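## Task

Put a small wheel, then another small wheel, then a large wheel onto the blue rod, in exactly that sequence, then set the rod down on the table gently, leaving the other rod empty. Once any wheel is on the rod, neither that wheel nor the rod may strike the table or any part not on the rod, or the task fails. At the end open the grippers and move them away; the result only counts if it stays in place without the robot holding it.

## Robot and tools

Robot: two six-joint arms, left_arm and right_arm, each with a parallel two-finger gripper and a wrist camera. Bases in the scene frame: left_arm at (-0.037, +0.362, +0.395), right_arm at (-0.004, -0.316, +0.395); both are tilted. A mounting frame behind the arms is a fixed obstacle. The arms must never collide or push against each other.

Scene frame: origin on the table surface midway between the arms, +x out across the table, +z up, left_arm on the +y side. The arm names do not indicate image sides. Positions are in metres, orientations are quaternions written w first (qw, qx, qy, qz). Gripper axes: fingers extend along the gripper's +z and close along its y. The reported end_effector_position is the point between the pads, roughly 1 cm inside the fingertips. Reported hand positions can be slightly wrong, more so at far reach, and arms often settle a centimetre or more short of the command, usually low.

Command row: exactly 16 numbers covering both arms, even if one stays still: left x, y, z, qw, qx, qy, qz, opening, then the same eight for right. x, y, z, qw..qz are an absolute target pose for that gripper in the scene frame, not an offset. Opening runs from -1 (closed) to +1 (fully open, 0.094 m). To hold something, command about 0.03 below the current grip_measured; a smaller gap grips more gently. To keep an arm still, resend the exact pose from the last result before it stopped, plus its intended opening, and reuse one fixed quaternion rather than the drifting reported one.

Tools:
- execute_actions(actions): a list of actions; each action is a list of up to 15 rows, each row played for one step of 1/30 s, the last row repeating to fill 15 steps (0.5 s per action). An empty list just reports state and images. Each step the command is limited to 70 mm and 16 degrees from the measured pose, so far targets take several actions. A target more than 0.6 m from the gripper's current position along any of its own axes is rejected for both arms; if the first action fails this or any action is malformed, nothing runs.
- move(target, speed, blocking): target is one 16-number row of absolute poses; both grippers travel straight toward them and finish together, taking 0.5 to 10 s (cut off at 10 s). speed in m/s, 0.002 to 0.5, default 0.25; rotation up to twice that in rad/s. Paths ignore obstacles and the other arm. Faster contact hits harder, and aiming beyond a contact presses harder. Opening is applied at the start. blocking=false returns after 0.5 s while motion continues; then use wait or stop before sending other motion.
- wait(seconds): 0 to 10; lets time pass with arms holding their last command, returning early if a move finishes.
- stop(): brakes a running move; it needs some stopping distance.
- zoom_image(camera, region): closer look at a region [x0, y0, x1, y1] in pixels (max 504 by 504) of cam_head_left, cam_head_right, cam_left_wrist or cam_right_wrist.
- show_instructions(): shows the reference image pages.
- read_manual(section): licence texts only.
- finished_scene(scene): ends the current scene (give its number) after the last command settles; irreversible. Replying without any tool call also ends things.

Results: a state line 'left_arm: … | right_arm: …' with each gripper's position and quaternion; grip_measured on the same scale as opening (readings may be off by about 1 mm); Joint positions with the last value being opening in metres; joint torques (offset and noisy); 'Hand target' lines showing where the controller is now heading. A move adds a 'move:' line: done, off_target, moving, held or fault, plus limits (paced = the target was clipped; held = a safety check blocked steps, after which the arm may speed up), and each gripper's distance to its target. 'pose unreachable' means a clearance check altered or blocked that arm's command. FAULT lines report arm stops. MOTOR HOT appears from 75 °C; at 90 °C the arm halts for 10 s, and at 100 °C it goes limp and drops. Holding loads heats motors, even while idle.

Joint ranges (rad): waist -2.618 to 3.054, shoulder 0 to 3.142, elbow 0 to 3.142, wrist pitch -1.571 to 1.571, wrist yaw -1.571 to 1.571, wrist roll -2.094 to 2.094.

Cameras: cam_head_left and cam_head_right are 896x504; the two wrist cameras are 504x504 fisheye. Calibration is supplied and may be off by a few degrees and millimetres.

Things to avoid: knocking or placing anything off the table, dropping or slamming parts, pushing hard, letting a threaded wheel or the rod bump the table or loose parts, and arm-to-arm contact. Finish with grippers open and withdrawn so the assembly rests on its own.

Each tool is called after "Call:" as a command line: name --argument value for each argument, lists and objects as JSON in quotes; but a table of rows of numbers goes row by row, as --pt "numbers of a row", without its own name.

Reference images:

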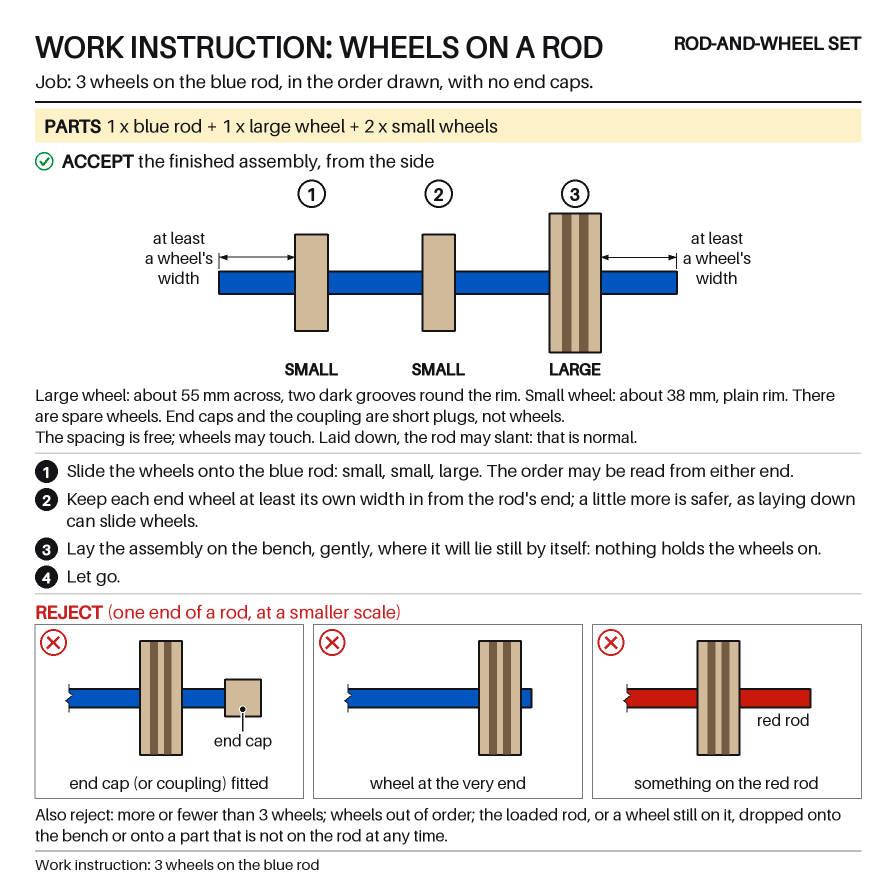

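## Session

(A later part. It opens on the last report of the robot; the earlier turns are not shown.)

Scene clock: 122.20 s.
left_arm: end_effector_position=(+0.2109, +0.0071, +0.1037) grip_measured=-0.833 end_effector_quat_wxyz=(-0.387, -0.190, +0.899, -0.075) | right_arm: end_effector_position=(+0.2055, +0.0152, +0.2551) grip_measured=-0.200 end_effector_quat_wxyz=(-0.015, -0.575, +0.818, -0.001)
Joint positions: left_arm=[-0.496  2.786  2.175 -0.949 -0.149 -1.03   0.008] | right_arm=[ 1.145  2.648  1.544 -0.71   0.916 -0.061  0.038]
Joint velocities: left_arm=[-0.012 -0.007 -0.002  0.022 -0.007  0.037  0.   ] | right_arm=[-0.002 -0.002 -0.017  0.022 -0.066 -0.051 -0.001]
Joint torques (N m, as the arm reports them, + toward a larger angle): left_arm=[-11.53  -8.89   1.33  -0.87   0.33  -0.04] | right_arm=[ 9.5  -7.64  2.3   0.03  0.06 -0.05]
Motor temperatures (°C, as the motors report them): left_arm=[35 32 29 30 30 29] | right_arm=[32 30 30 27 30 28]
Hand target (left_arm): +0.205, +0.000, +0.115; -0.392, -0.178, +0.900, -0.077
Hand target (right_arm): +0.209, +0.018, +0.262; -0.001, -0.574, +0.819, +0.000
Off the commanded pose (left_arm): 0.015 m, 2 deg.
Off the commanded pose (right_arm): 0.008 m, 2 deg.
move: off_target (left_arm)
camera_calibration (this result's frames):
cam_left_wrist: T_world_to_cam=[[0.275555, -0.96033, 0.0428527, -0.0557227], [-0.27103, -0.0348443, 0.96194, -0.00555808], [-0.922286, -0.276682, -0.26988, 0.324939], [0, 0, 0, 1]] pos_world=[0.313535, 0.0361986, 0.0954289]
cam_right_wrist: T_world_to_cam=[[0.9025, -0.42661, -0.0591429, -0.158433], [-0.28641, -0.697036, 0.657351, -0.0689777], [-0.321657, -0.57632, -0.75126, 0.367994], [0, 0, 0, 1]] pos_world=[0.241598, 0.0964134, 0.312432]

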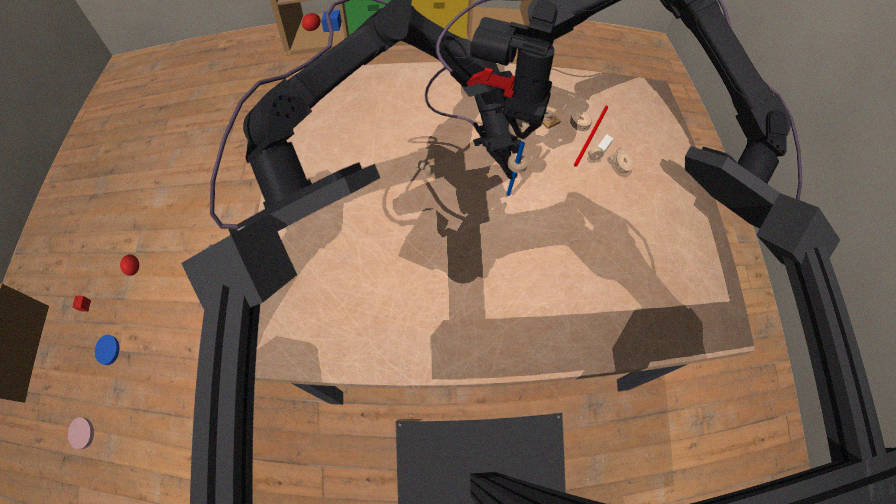

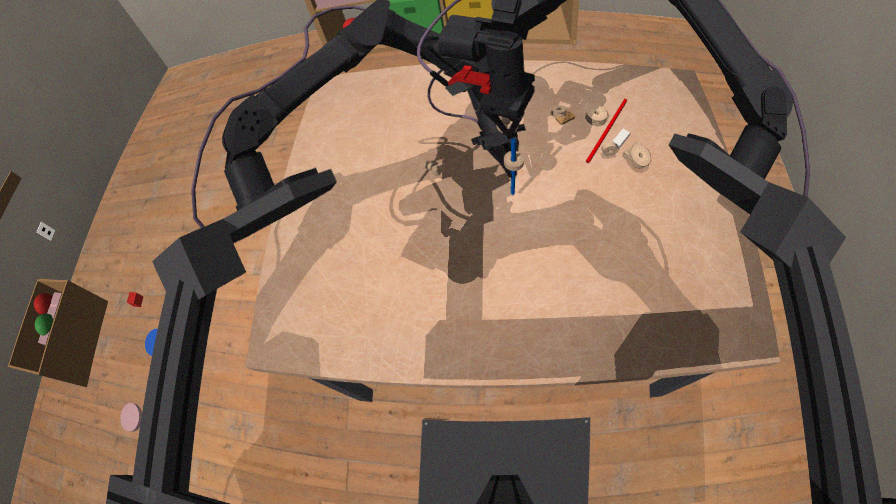

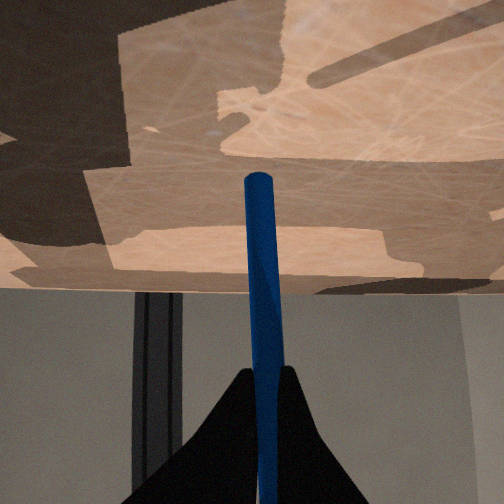

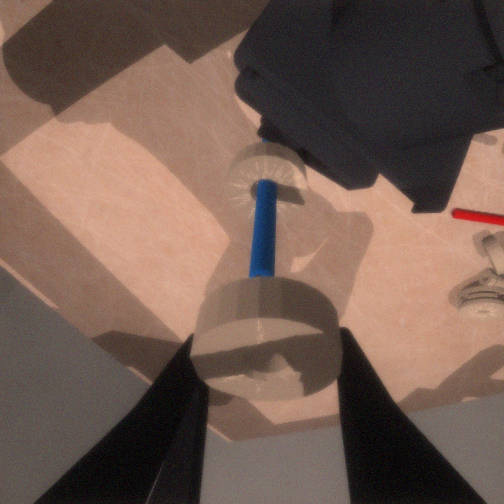

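Call:
move --target '[0.205,0.0,0.115,-0.392,-0.178,0.90,-0.077,-0.87,0.206,0.015,0.245,0,-0.574,0.819,0,-0.25]' --speed 0.04

Scene clock: 123.23 s.
left_arm: end_effector_position=(+0.2111, +0.0078, +0.1031) grip_measured=-0.833 end_effector_quat_wxyz=(-0.387, -0.191, +0.899, -0.074) | right_arm: end_effector_position=(+0.2046, +0.0138, +0.2414) grip_measured=-0.200 end_effector_quat_wxyz=(-0.010, -0.574, +0.819, +0.001)
Joint positions: left_arm=[-0.495  2.786  2.175 -0.949 -0.15  -1.03   0.008] | right_arm=[ 1.118  2.648  1.501 -0.616  0.923 -0.115  0.038]
Joint velocities: left_arm=[-0.012  0.007  0.007 -0.081 -0.081 -0.037 -0.   ] | right_arm=[-0.002 -0.022  0.002 -0.007  0.037  0.022 -0.   ]
Joint torques (N m, as the arm reports them, + toward a larger angle): left_arm=[-11.65  -8.87   1.34  -0.85   0.33  -0.05] | right_arm=[ 8.99 -7.16  2.09  0.05  0.08 -0.03]
Motor temperatures (°C, as the motors report them): left_arm=[35 32 29 30 30 29] | right_arm=[32 30 30 27 30 28]
Hand target (left_arm): +0.205, +0.000, +0.115; -0.392, -0.178, +0.899, -0.077
Hand target (right_arm): +0.206, +0.015, +0.245; -0.000, -0.574, +0.819, -0.000
Off the commanded pose (left_arm): 0.015 m, 2 deg.
Off the commanded pose (right_arm): 0.004 m, 1 deg.
move: off_target (left_arm)
camera_calibration (this result's frames):
cam_left_wrist: T_world_to_cam=[[0.276394, -0.960169, 0.0410166, -0.0551271], [-0.270811, -0.0368639, 0.961926, -0.0049217], [-0.9221, -0.276978, -0.270214, 0.325126], [0, 0, 0, 1]] pos_world=[0.313703, 0.0369401, 0.094849]
cam_right_wrist: T_world_to_cam=[[0.901543, -0.428815, -0.057774, -0.159148], [-0.292083, -0.701641, 0.649914, -0.0581855], [-0.319229, -0.56905, -0.757809, 0.357607], [0, 0, 0, 1]] pos_world=[0.240643, 0.0944261, 0.299619]

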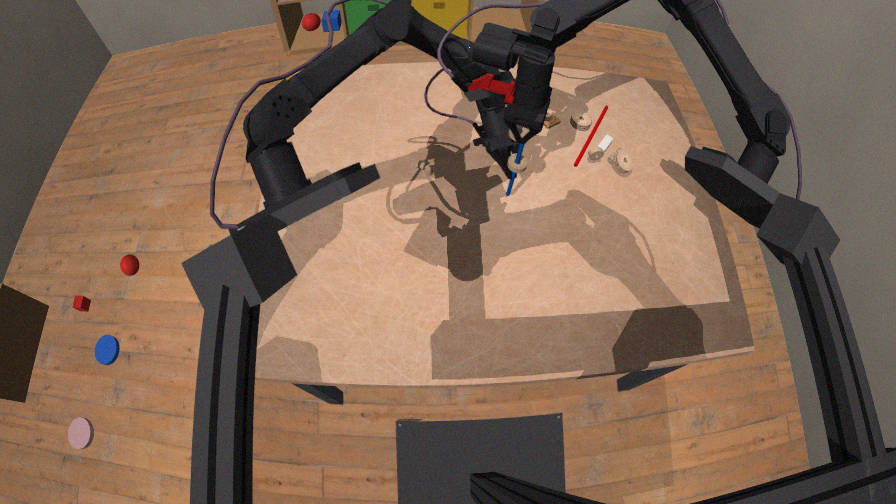

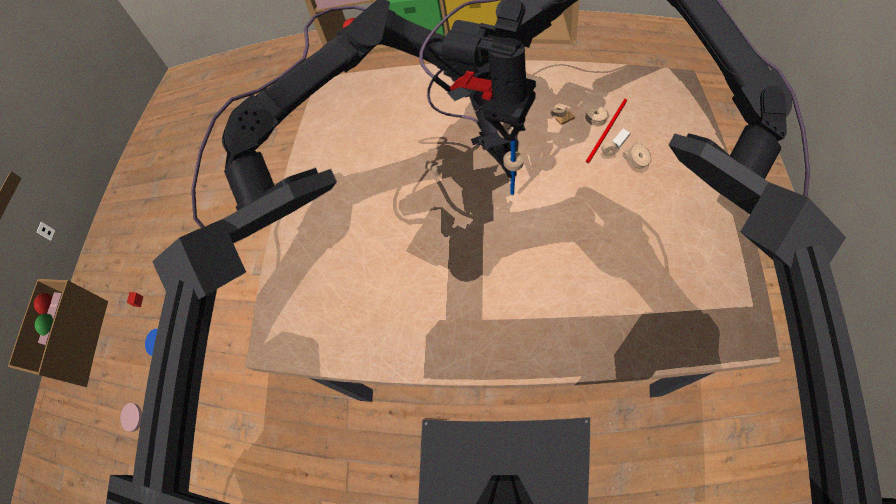

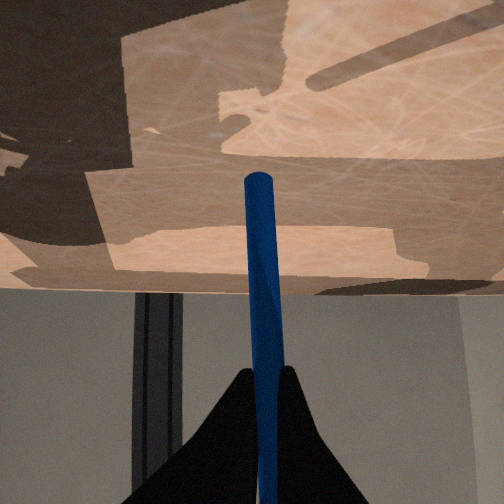

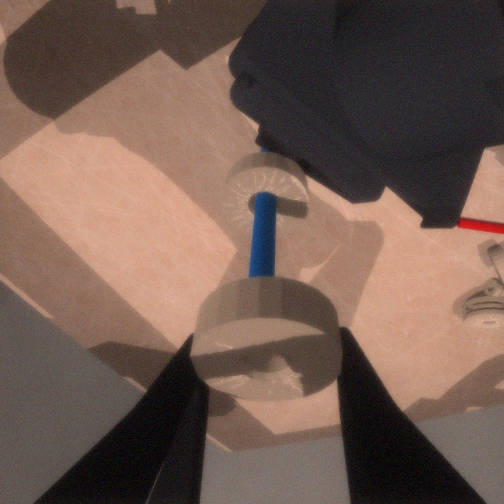

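Shift x by −3 mm and descend.

Call:
move --target '[0.205,0.0,0.115,-0.392,-0.178,0.90,-0.077,-0.87,0.203,0.015,0.205,0,-0.574,0.819,0,-0.25]' --speed 0.03

Scene clock: 124.80 s.
left_arm: end_effector_position=(+0.2163, +0.0155, +0.0941) grip_measured=-0.833 end_effector_quat_wxyz=(-0.370, -0.194, +0.906, -0.061) | right_arm: end_effector_position=(+0.2113, +0.0143, +0.2143) grip_measured=-0.200 end_effector_quat_wxyz=(-0.002, -0.573, +0.820, +0.004)
Joint positions: left_arm=[-0.485  2.786  2.175 -0.94  -0.193 -1.03   0.008] | right_arm=[ 1.054  2.66   1.461 -0.45   0.932 -0.242  0.038]
Joint velocities: left_arm=[-0.027  0.002  0.012  0.037 -0.051 -0.007 -0.001] | right_arm=[ 0.002 -0.002 -0.022 -0.066  0.037 -0.051 -0.001]
Joint torques (N m, as the arm reports them, + toward a larger angle): left_arm=[-12.35  -8.97   1.19  -0.96   0.69  -0.05] | right_arm=[ 8.16 -4.73  1.8   0.32  0.1   0.  ]
Motor temperatures (°C, as the motors report them): left_arm=[35 32 29 30 30 29] | right_arm=[32 30 30 27 30 28]
Hand target (left_arm): +0.205, +0.001, +0.115; -0.391, -0.178, +0.900, -0.076
Hand target (right_arm): +0.203, +0.015, +0.206; -0.001, -0.574, +0.819, -0.000
Off the commanded pose (left_arm): 0.028 m, 4 deg.
Off the commanded pose (right_arm): 0.012 m, 1 deg.
move: off_target (left_arm, right_arm)
camera_calibration (this result's frames):
cam_left_wrist: T_world_to_cam=[[0.27149, -0.9623, 0.0164939, -0.0453937], [-0.299932, -0.0683096, 0.951512, 0.0131359], [-0.914513, -0.263273, -0.307169, 0.331227], [0, 0, 0, 1]] pos_world=[0.319175, 0.044418, 0.0899925]
cam_right_wrist: T_world_to_cam=[[0.901003, -0.430174, -0.0560652, -0.16676], [-0.299863, -0.710968, 0.636087, -0.0335717], [-0.313489, -0.556304, -0.769578, 0.34059], [0, 0, 0, 1]] pos_world=[0.246955, 0.0938678, 0.274116]

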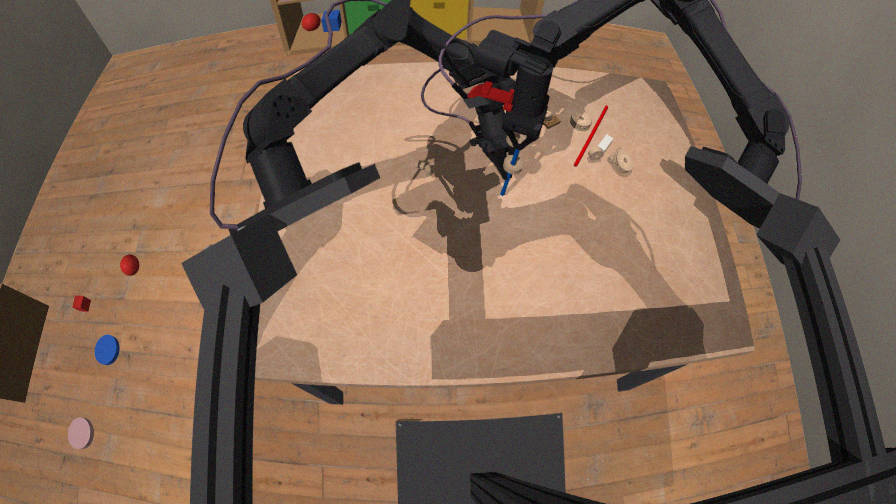

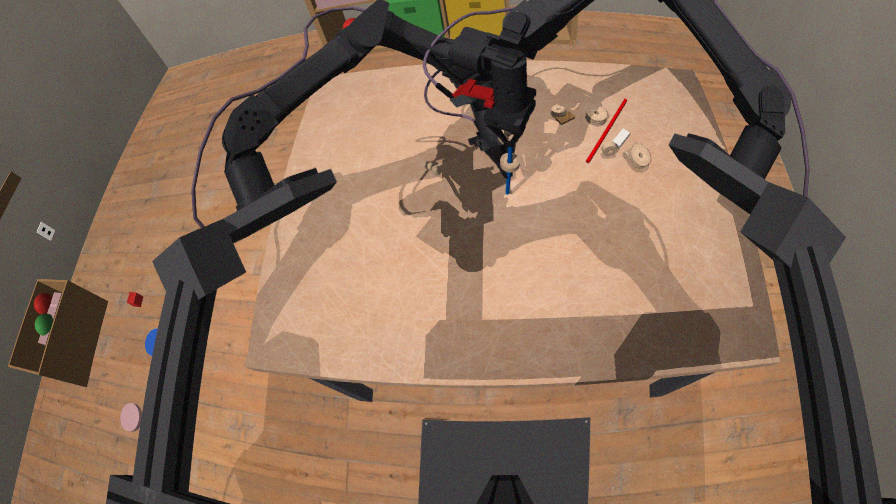

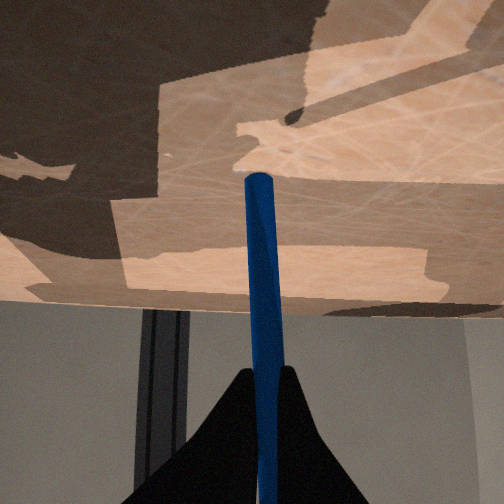

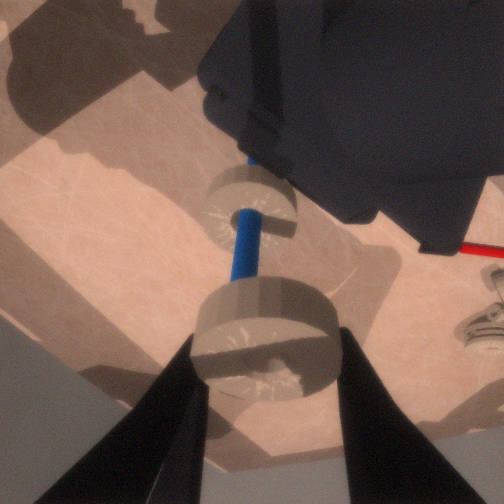

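Call:
move --target '[0.205,0.0,0.115,-0.392,-0.178,0.90,-0.077,-0.87,0.200,0.017,0.245,0,-0.574,0.819,0,-0.25]' --speed 0.04

Scene clock: 126.13 s.
left_arm: end_effector_position=(+0.2117, +0.0087, +0.1022) grip_measured=-0.833 end_effector_quat_wxyz=(-0.382, -0.189, +0.902, -0.071) | right_arm: end_effector_position=(+0.1947, +0.0080, +0.2314) grip_measured=-0.200 end_effector_quat_wxyz=(-0.014, -0.575, +0.818, -0.005)
Joint positions: left_arm=[-0.496  2.786  2.175 -0.949 -0.162 -1.03   0.008] | right_arm=[ 1.109  2.66   1.46  -0.571  0.933 -0.118  0.038]
Joint velocities: left_arm=[ 0.002 -0.017  0.002 -0.007  0.022  0.007  0.   ] | right_arm=[ 0.002 -0.012  0.012  0.007 -0.051  0.022  0.   ]
Joint torques (N m, as the arm reports them, + toward a larger angle): left_arm=[-11.39  -8.95   1.27  -0.87   0.42  -0.06] | right_arm=[ 9.97 -7.25  4.71 -0.34 -0.02  0.08]
Motor temperatures (°C, as the motors report them): left_arm=[35 32 29 30 30 29] | right_arm=[32 30 30 27 30 28]
Hand target (left_arm): +0.205, +0.001, +0.115; -0.392, -0.178, +0.899, -0.077
Hand target (right_arm): +0.200, +0.016, +0.245; +0.001, -0.574, +0.819, -0.000
Off the commanded pose (left_arm): 0.017 m, 2 deg.
Off the commanded pose (right_arm): 0.017 m, 2 deg.
move: off_target (left_arm, right_arm)
camera_calibration (this result's frames):
cam_left_wrist: T_world_to_cam=[[0.270953, -0.961893, 0.0366997, -0.0527421], [-0.279316, -0.0420798, 0.959277, -0.00179309], [-0.921177, -0.270169, -0.280073, 0.326518], [0, 0, 0, 1]] pos_world=[0.314571, 0.0374075, 0.0951047]
cam_right_wrist: T_world_to_cam=[[0.903266, -0.42606, -0.0508301, -0.155274], [-0.290139, -0.69375, 0.659189, -0.0613005], [-0.316118, -0.580675, -0.750257, 0.341304], [0, 0, 0, 1]] pos_world=[0.23036, 0.0895036, 0.288582]

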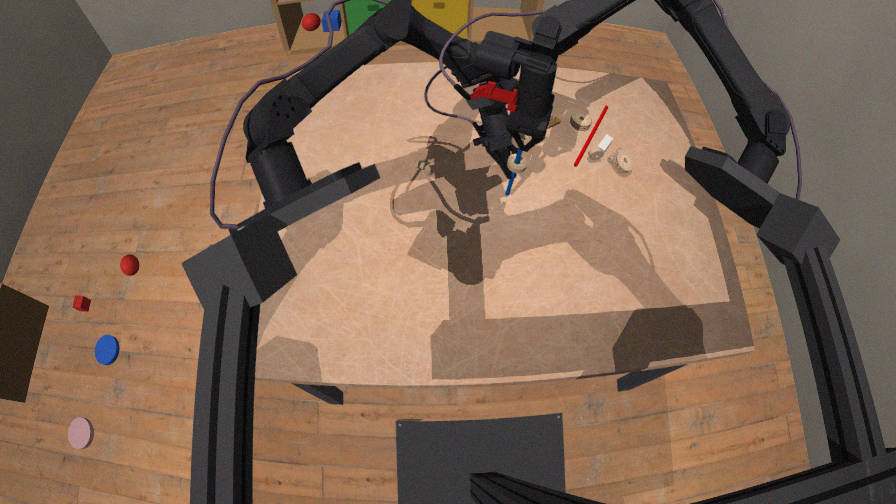

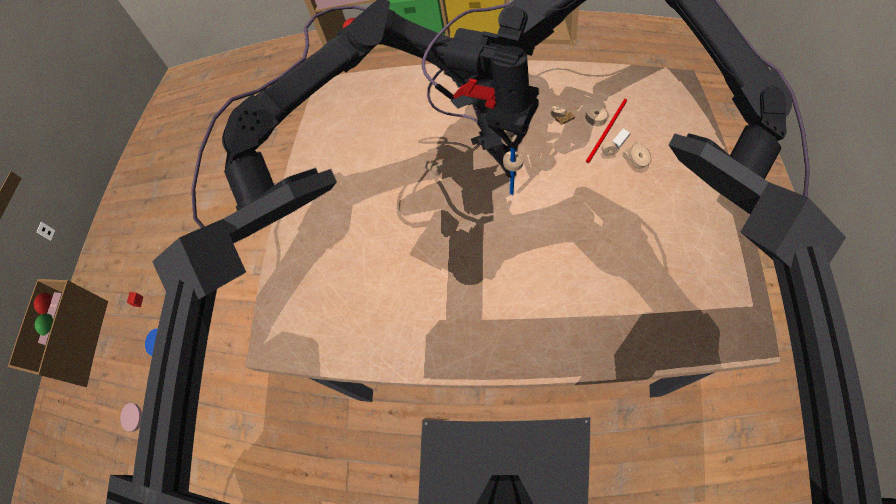

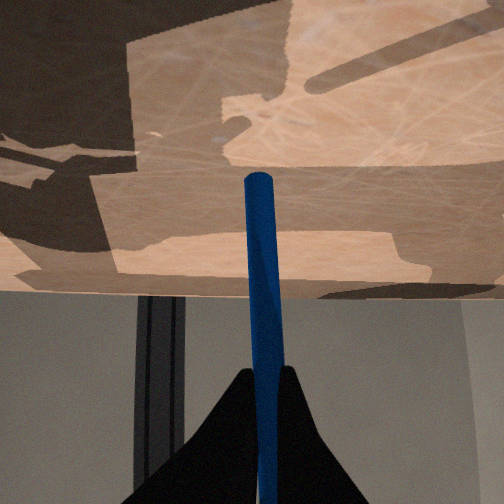

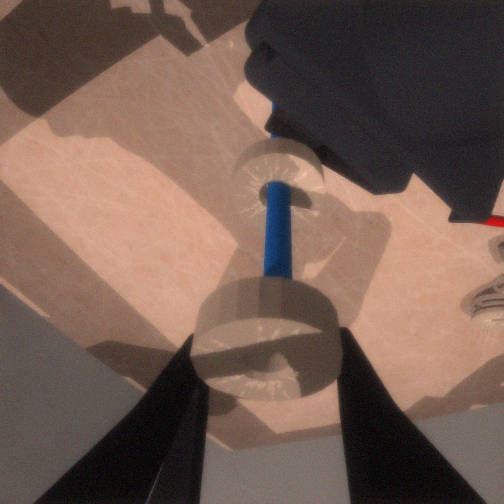

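Call:
move --target '[0.205,0.0,0.115,-0.392,-0.178,0.90,-0.077,-0.87,0.199,0.018,0.228,0,-0.574,0.819,0,-0.25]' --speed 0.03

Scene clock: 127.13 s.
left_arm: end_effector_position=(+0.2117, +0.0091, +0.1019) grip_measured=-0.833 end_effector_quat_wxyz=(-0.383, -0.190, +0.901, -0.071) | right_arm: end_effector_position=(+0.1991, +0.0109, +0.2274) grip_measured=-0.200 end_effector_quat_wxyz=(-0.009, -0.575, +0.818, -0.002)
Joint positions: left_arm=[-0.495  2.786  2.175 -0.949 -0.161 -1.03   0.008] | right_arm=[ 1.096  2.66   1.46  -0.535  0.933 -0.154  0.038]
Joint velocities: left_arm=[ 0.002  0.002  0.012  0.081 -0.022 -0.007  0.   ] | right_arm=[-0.002 -0.007  0.002  0.037 -0.022 -0.022 -0.001]
Joint torques (N m, as the arm reports them, + toward a larger angle): left_arm=[-11.56  -8.93   1.34  -0.86   0.42  -0.05] | right_arm=[ 9.03 -5.64  4.08  0.04  0.03 -0.04]
Motor temperatures (°C, as the motors report them): left_arm=[35 32 29 30 30 29] | right_arm=[32 30 30 27 30 28]
Hand target (left_arm): +0.205, +0.000, +0.115; -0.392, -0.178, +0.900, -0.077
Hand target (right_arm): +0.199, +0.018, +0.228; -0.000, -0.574, +0.819, -0.000
Off the commanded pose (left_arm): 0.017 m, 2 deg.
Off the commanded pose (right_arm): 0.007 m, 1 deg.
move: off_target (left_arm)
camera_calibration (this result's frames):
cam_left_wrist: T_world_to_cam=[[0.271662, -0.961719, 0.0359969, -0.0524577], [-0.27816, -0.0426564, 0.959587, -0.00178109], [-0.921318, -0.270697, -0.2791, 0.326477], [0, 0, 0, 1]] pos_world=[0.314544, 0.0378506, 0.094717]
cam_right_wrist: T_world_to_cam=[[0.902844, -0.42674, -0.0525854, -0.157639], [-0.293424, -0.700901, 0.650108, -0.052554], [-0.314284, -0.571516, -0.75802, 0.342662], [0, 0, 0, 1]] pos_world=[0.234597, 0.0917308, 0.285621]

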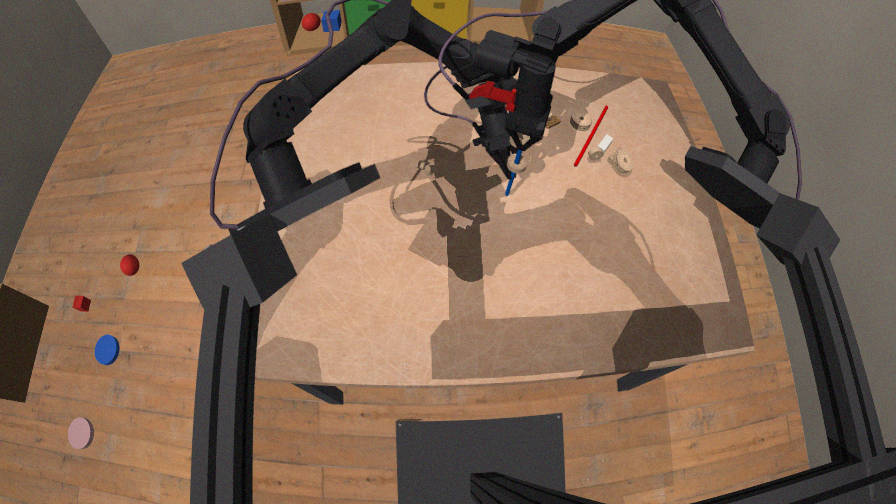

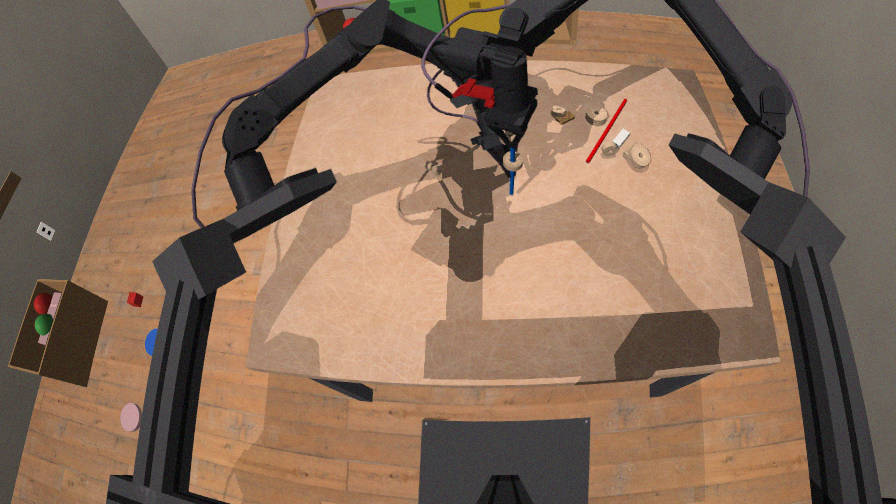

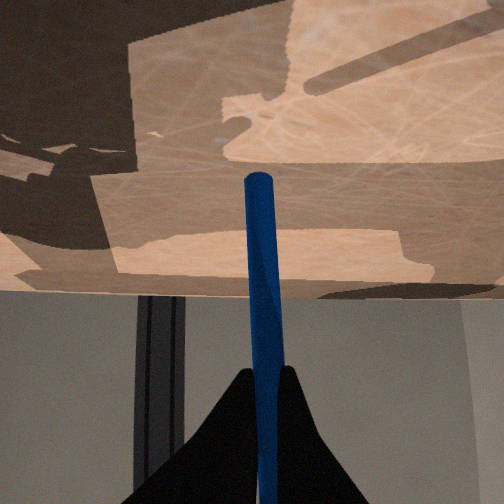

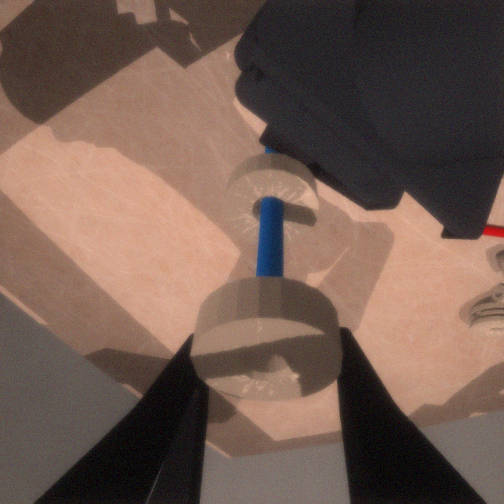

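Call:
move --target '[0.205,0.0,0.115,-0.392,-0.178,0.90,-0.077,-0.87,0.198,0.020,0.208,0,-0.574,0.819,0,-0.25]' --speed 0.02

Scene clock: 128.60 s.
left_arm: end_effector_position=(+0.2155, +0.0164, +0.0946) grip_measured=-0.833 end_effector_quat_wxyz=(-0.371, -0.192, +0.907, -0.058) | right_arm: end_effector_position=(+0.2016, +0.0143, +0.2144) grip_measured=-0.200 end_effector_quat_wxyz=(-0.004, -0.578, +0.816, -0.002)
Joint positions: left_arm=[-0.486  2.786  2.175 -0.945 -0.196 -1.03   0.008] | right_arm=[ 1.07   2.681  1.46  -0.464  0.941 -0.218  0.038]
Joint velocities: left_arm=[-0.012  0.007  0.002 -0.022 -0.007  0.037 -0.001] | right_arm=[ 0.007  0.017  0.012  0.022 -0.007 -0.051  0.001]
Joint torques (N m, as the arm reports them, + toward a larger angle): left_arm=[-12.3   -8.93   1.2   -0.93   0.71  -0.04] | right_arm=[ 8.12 -4.93  3.5   0.27 -0.03 -0.03]
Motor temperatures (°C, as the motors report them): left_arm=[35 31 29 30 30 29] | right_arm=[32 30 30 27 30 28]
Hand target (left_arm): +0.205, +0.001, +0.115; -0.392, -0.178, +0.900, -0.076
Hand target (right_arm): +0.198, +0.020, +0.208; -0.001, -0.574, +0.819, -0.000
Off the commanded pose (left_arm): 0.028 m, 4 deg.
Off the commanded pose (right_arm): 0.009 m, 1 deg.
move: off_target (left_arm)
camera_calibration (this result's frames):
cam_left_wrist: T_world_to_cam=[[0.266312, -0.963792, 0.0135219, -0.0428623], [-0.298988, -0.0692628, 0.95174, 0.0123309], [-0.916343, -0.257503, -0.306608, 0.331172], [0, 0, 0, 1]] pos_world=[0.318568, 0.0448213, 0.0903836]
cam_right_wrist: T_world_to_cam=[[0.906824, -0.41886, -0.0471828, -0.161204], [-0.292897, -0.706669, 0.644073, -0.0397275], [-0.303119, -0.570241, -0.763507, 0.33443], [0, 0, 0, 1]] pos_world=[0.235919, 0.0951098, 0.273321]

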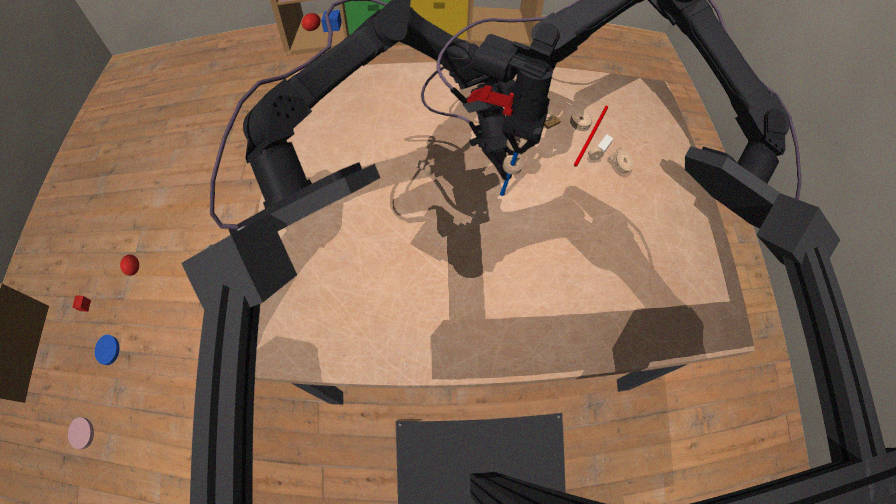

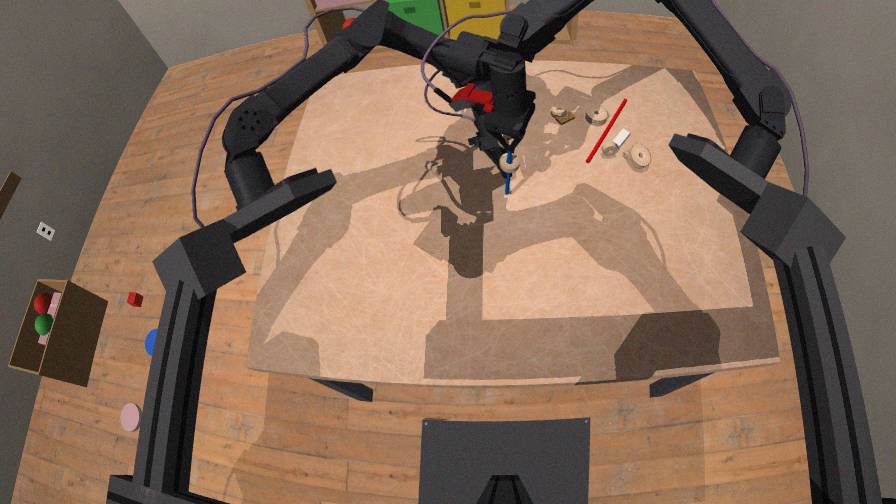

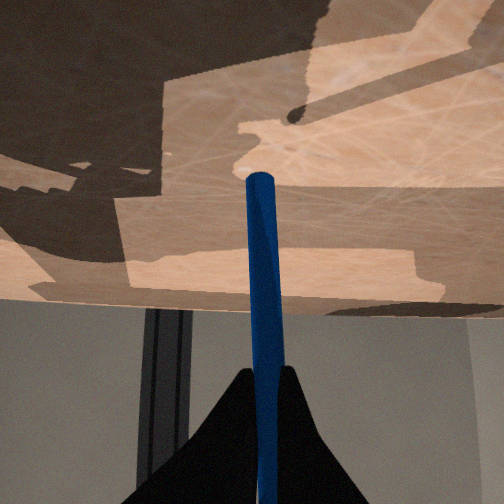

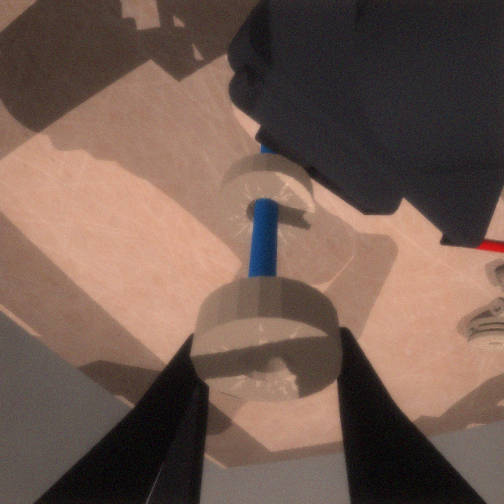

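Call:
move --target '[0.205,0.0,0.115,-0.392,-0.178,0.90,-0.077,-0.87,0.202,0.016,0.243,0,-0.574,0.819,0,-0.25]' --speed 0.03

Call:
move --target '[0.205,0.0,0.115,-0.392,-0.178,0.90,-0.077,-0.87,0.197,0.013,0.208,0,-0.574,0.819,0,-0.25]' --speed 0.02

Scene clock: 130.20 s.
left_arm: end_effector_position=(+0.2119, +0.0092, +0.1018) grip_measured=-0.833 end_effector_quat_wxyz=(-0.382, -0.190, +0.902, -0.070) | right_arm: end_effector_position=(+0.1959, +0.0068, +0.2275) grip_measured=-0.200 end_effector_quat_wxyz=(-0.014, -0.576, +0.817, -0.009)
Joint positions: left_arm=[-0.495  2.786  2.175 -0.949 -0.162 -1.03   0.008] | right_arm=[ 1.1    2.665  1.46  -0.561  0.941 -0.13   0.038]
Joint velocities: left_arm=[-0.012 -0.012 -0.007  0.081  0.022  0.007  0.001] | right_arm=[ 0.017  0.002 -0.002 -0.007 -0.007  0.051 -0.   ]
Joint torques (N m, as the arm reports them, + toward a larger angle): left_arm=[-11.55  -8.94   1.23  -0.85   0.43  -0.04] | right_arm=[ 9.93 -7.43  4.74 -0.28 -0.13  0.06]
Motor temperatures (°C, as the motors report them): left_arm=[35 31 29 30 30 29] | right_arm=[32 30 30 27 30 28]
Hand target (left_arm): +0.205, +0.001, +0.115; -0.392, -0.178, +0.899, -0.077
Hand target (right_arm): +0.202, +0.016, +0.243; +0.001, -0.574, +0.819, -0.000
Off the commanded pose (left_arm): 0.017 m, 2 deg.
Off the commanded pose (right_arm): 0.019 m, 2 deg.
move: off_target (left_arm, right_arm)
camera_calibration (this result's frames):
cam_left_wrist: T_world_to_cam=[[0.271464, -0.961789, 0.0356155, -0.052323], [-0.279113, -0.0432567, 0.959284, -0.00134921], [-0.921088, -0.270352, -0.28019, 0.326636], [0, 0, 0, 1]] pos_world=[0.314688, 0.0379247, 0.0946782]
cam_right_wrist: T_world_to_cam=[[0.904548, -0.424057, -0.0443598, -0.158712], [-0.291066, -0.690173, 0.662527, -0.0597888], [-0.311565, -0.586376, -0.747723, 0.336608], [0, 0, 0, 1]] pos_world=[0.231036, 0.0888115, 0.284261]

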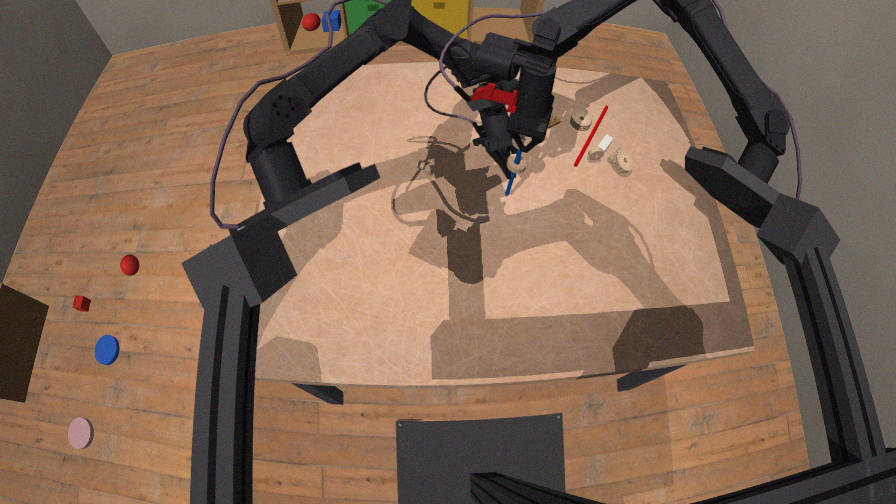

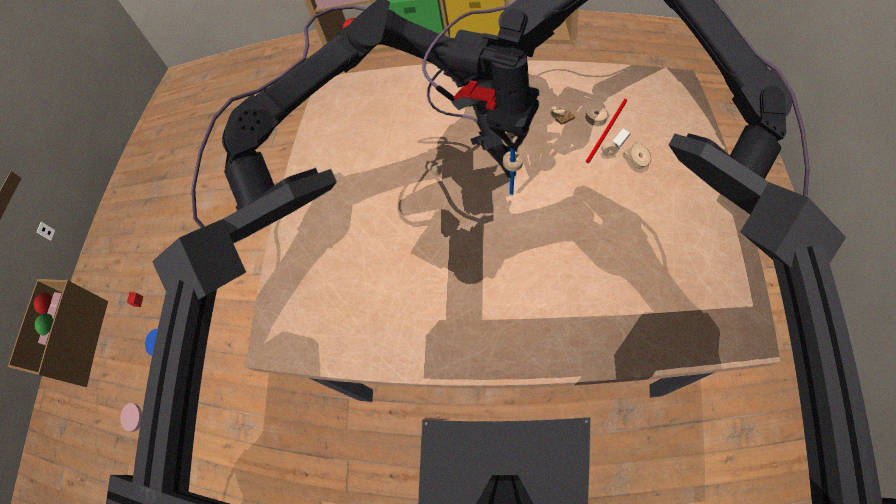

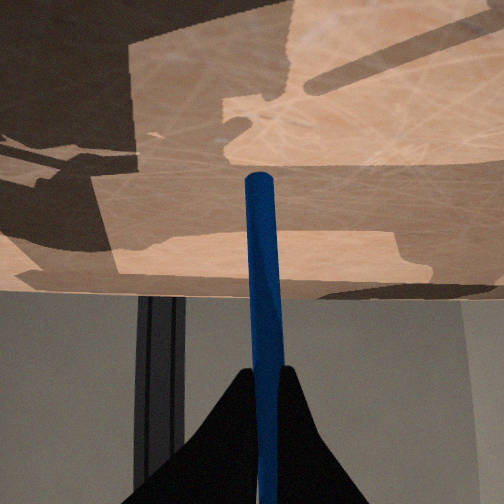

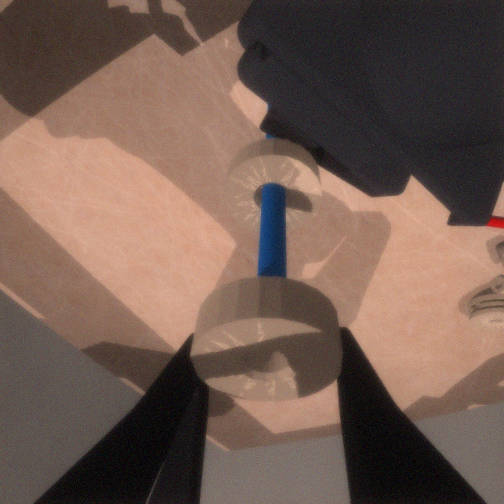

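Scene clock: 131.53 s.
left_arm: end_effector_position=(+0.2128, +0.0102, +0.1001) grip_measured=-0.833 end_effector_quat_wxyz=(-0.381, -0.192, +0.902, -0.069) | right_arm: end_effector_position=(+0.1998, +0.0078, +0.2072) grip_measured=-0.200 end_effector_quat_wxyz=(-0.011, -0.574, +0.818, -0.002)
Joint positions: left_arm=[-0.492  2.786  2.175 -0.946 -0.165 -1.031  0.008] | right_arm=[ 1.05   2.676  1.436 -0.44   0.938 -0.225  0.038]
Joint velocities: left_arm=[-0.022  0.002  0.002  0.007  0.007  0.007 -0.001] | right_arm=[-0.002 -0.007 -0.012  0.037 -0.037 -0.022  0.   ]
Joint torques (N m, as the arm reports them, + toward a larger angle): left_arm=[-11.79  -8.96   1.32  -0.91   0.44  -0.05] | right_arm=[ 8.9  -5.86  1.87  0.2   0.01 -0.05]
Motor temperatures (°C, as the motors report them): left_arm=[35 31 29 30 30 29] | right_arm=[32 30 30 27 30 28]
Hand target (left_arm): +0.205, +0.001, +0.115; -0.392, -0.178, +0.900, -0.077
Hand target (right_arm): +0.197, +0.013, +0.208; -0.001, -0.574, +0.819, -0.000
Off the commanded pose (left_arm): 0.020 m, 2 deg.
Off the commanded pose (right_arm): 0.006 m, 1 deg.
move: off_target (left_arm)
camera_calibration (this result's frames):
cam_left_wrist: T_world_to_cam=[[0.27405, -0.961164, 0.0325731, -0.0517451], [-0.281356, -0.0477411, 0.958415, 0.00113452], [-0.919639, -0.271818, -0.283513, 0.327348], [0, 0, 0, 1]] pos_world=[0.315542, 0.0392976, 0.0934053]
cam_right_wrist: T_world_to_cam=[[0.902647, -0.427052, -0.0534309, -0.160466], [-0.291965, -0.698819, 0.653, -0.0423199], [-0.316203, -0.573828, -0.755471, 0.325725], [0, 0, 0, 1]] pos_world=[0.235483, 0.088809, 0.265137]

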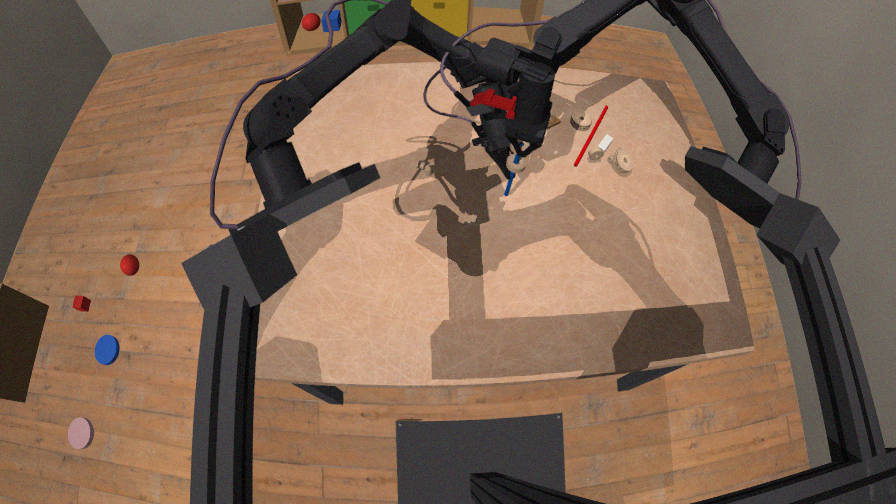

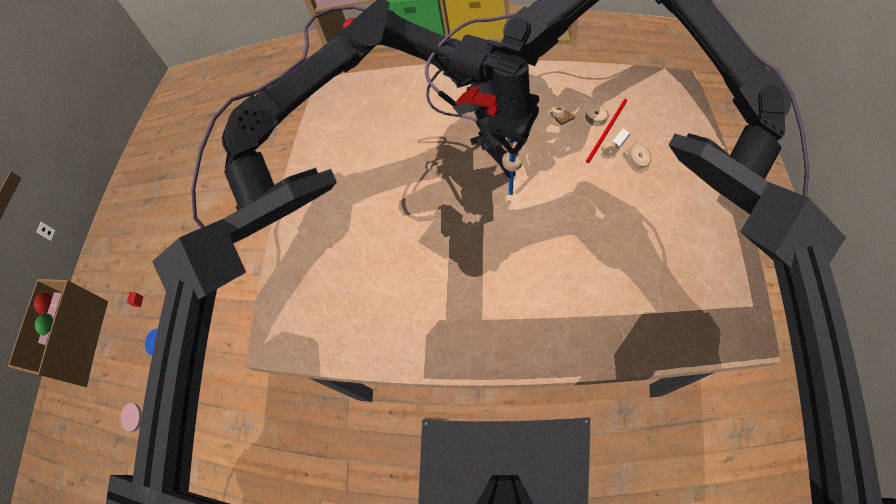

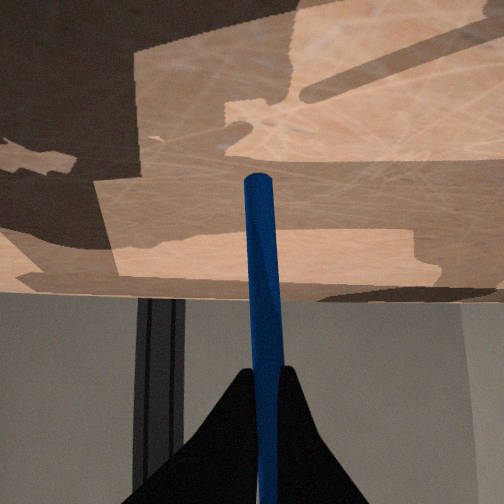

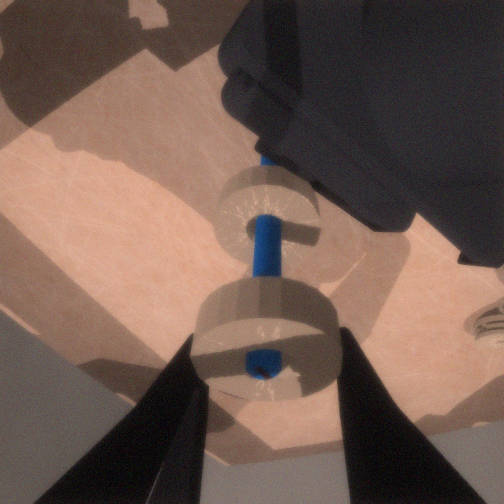

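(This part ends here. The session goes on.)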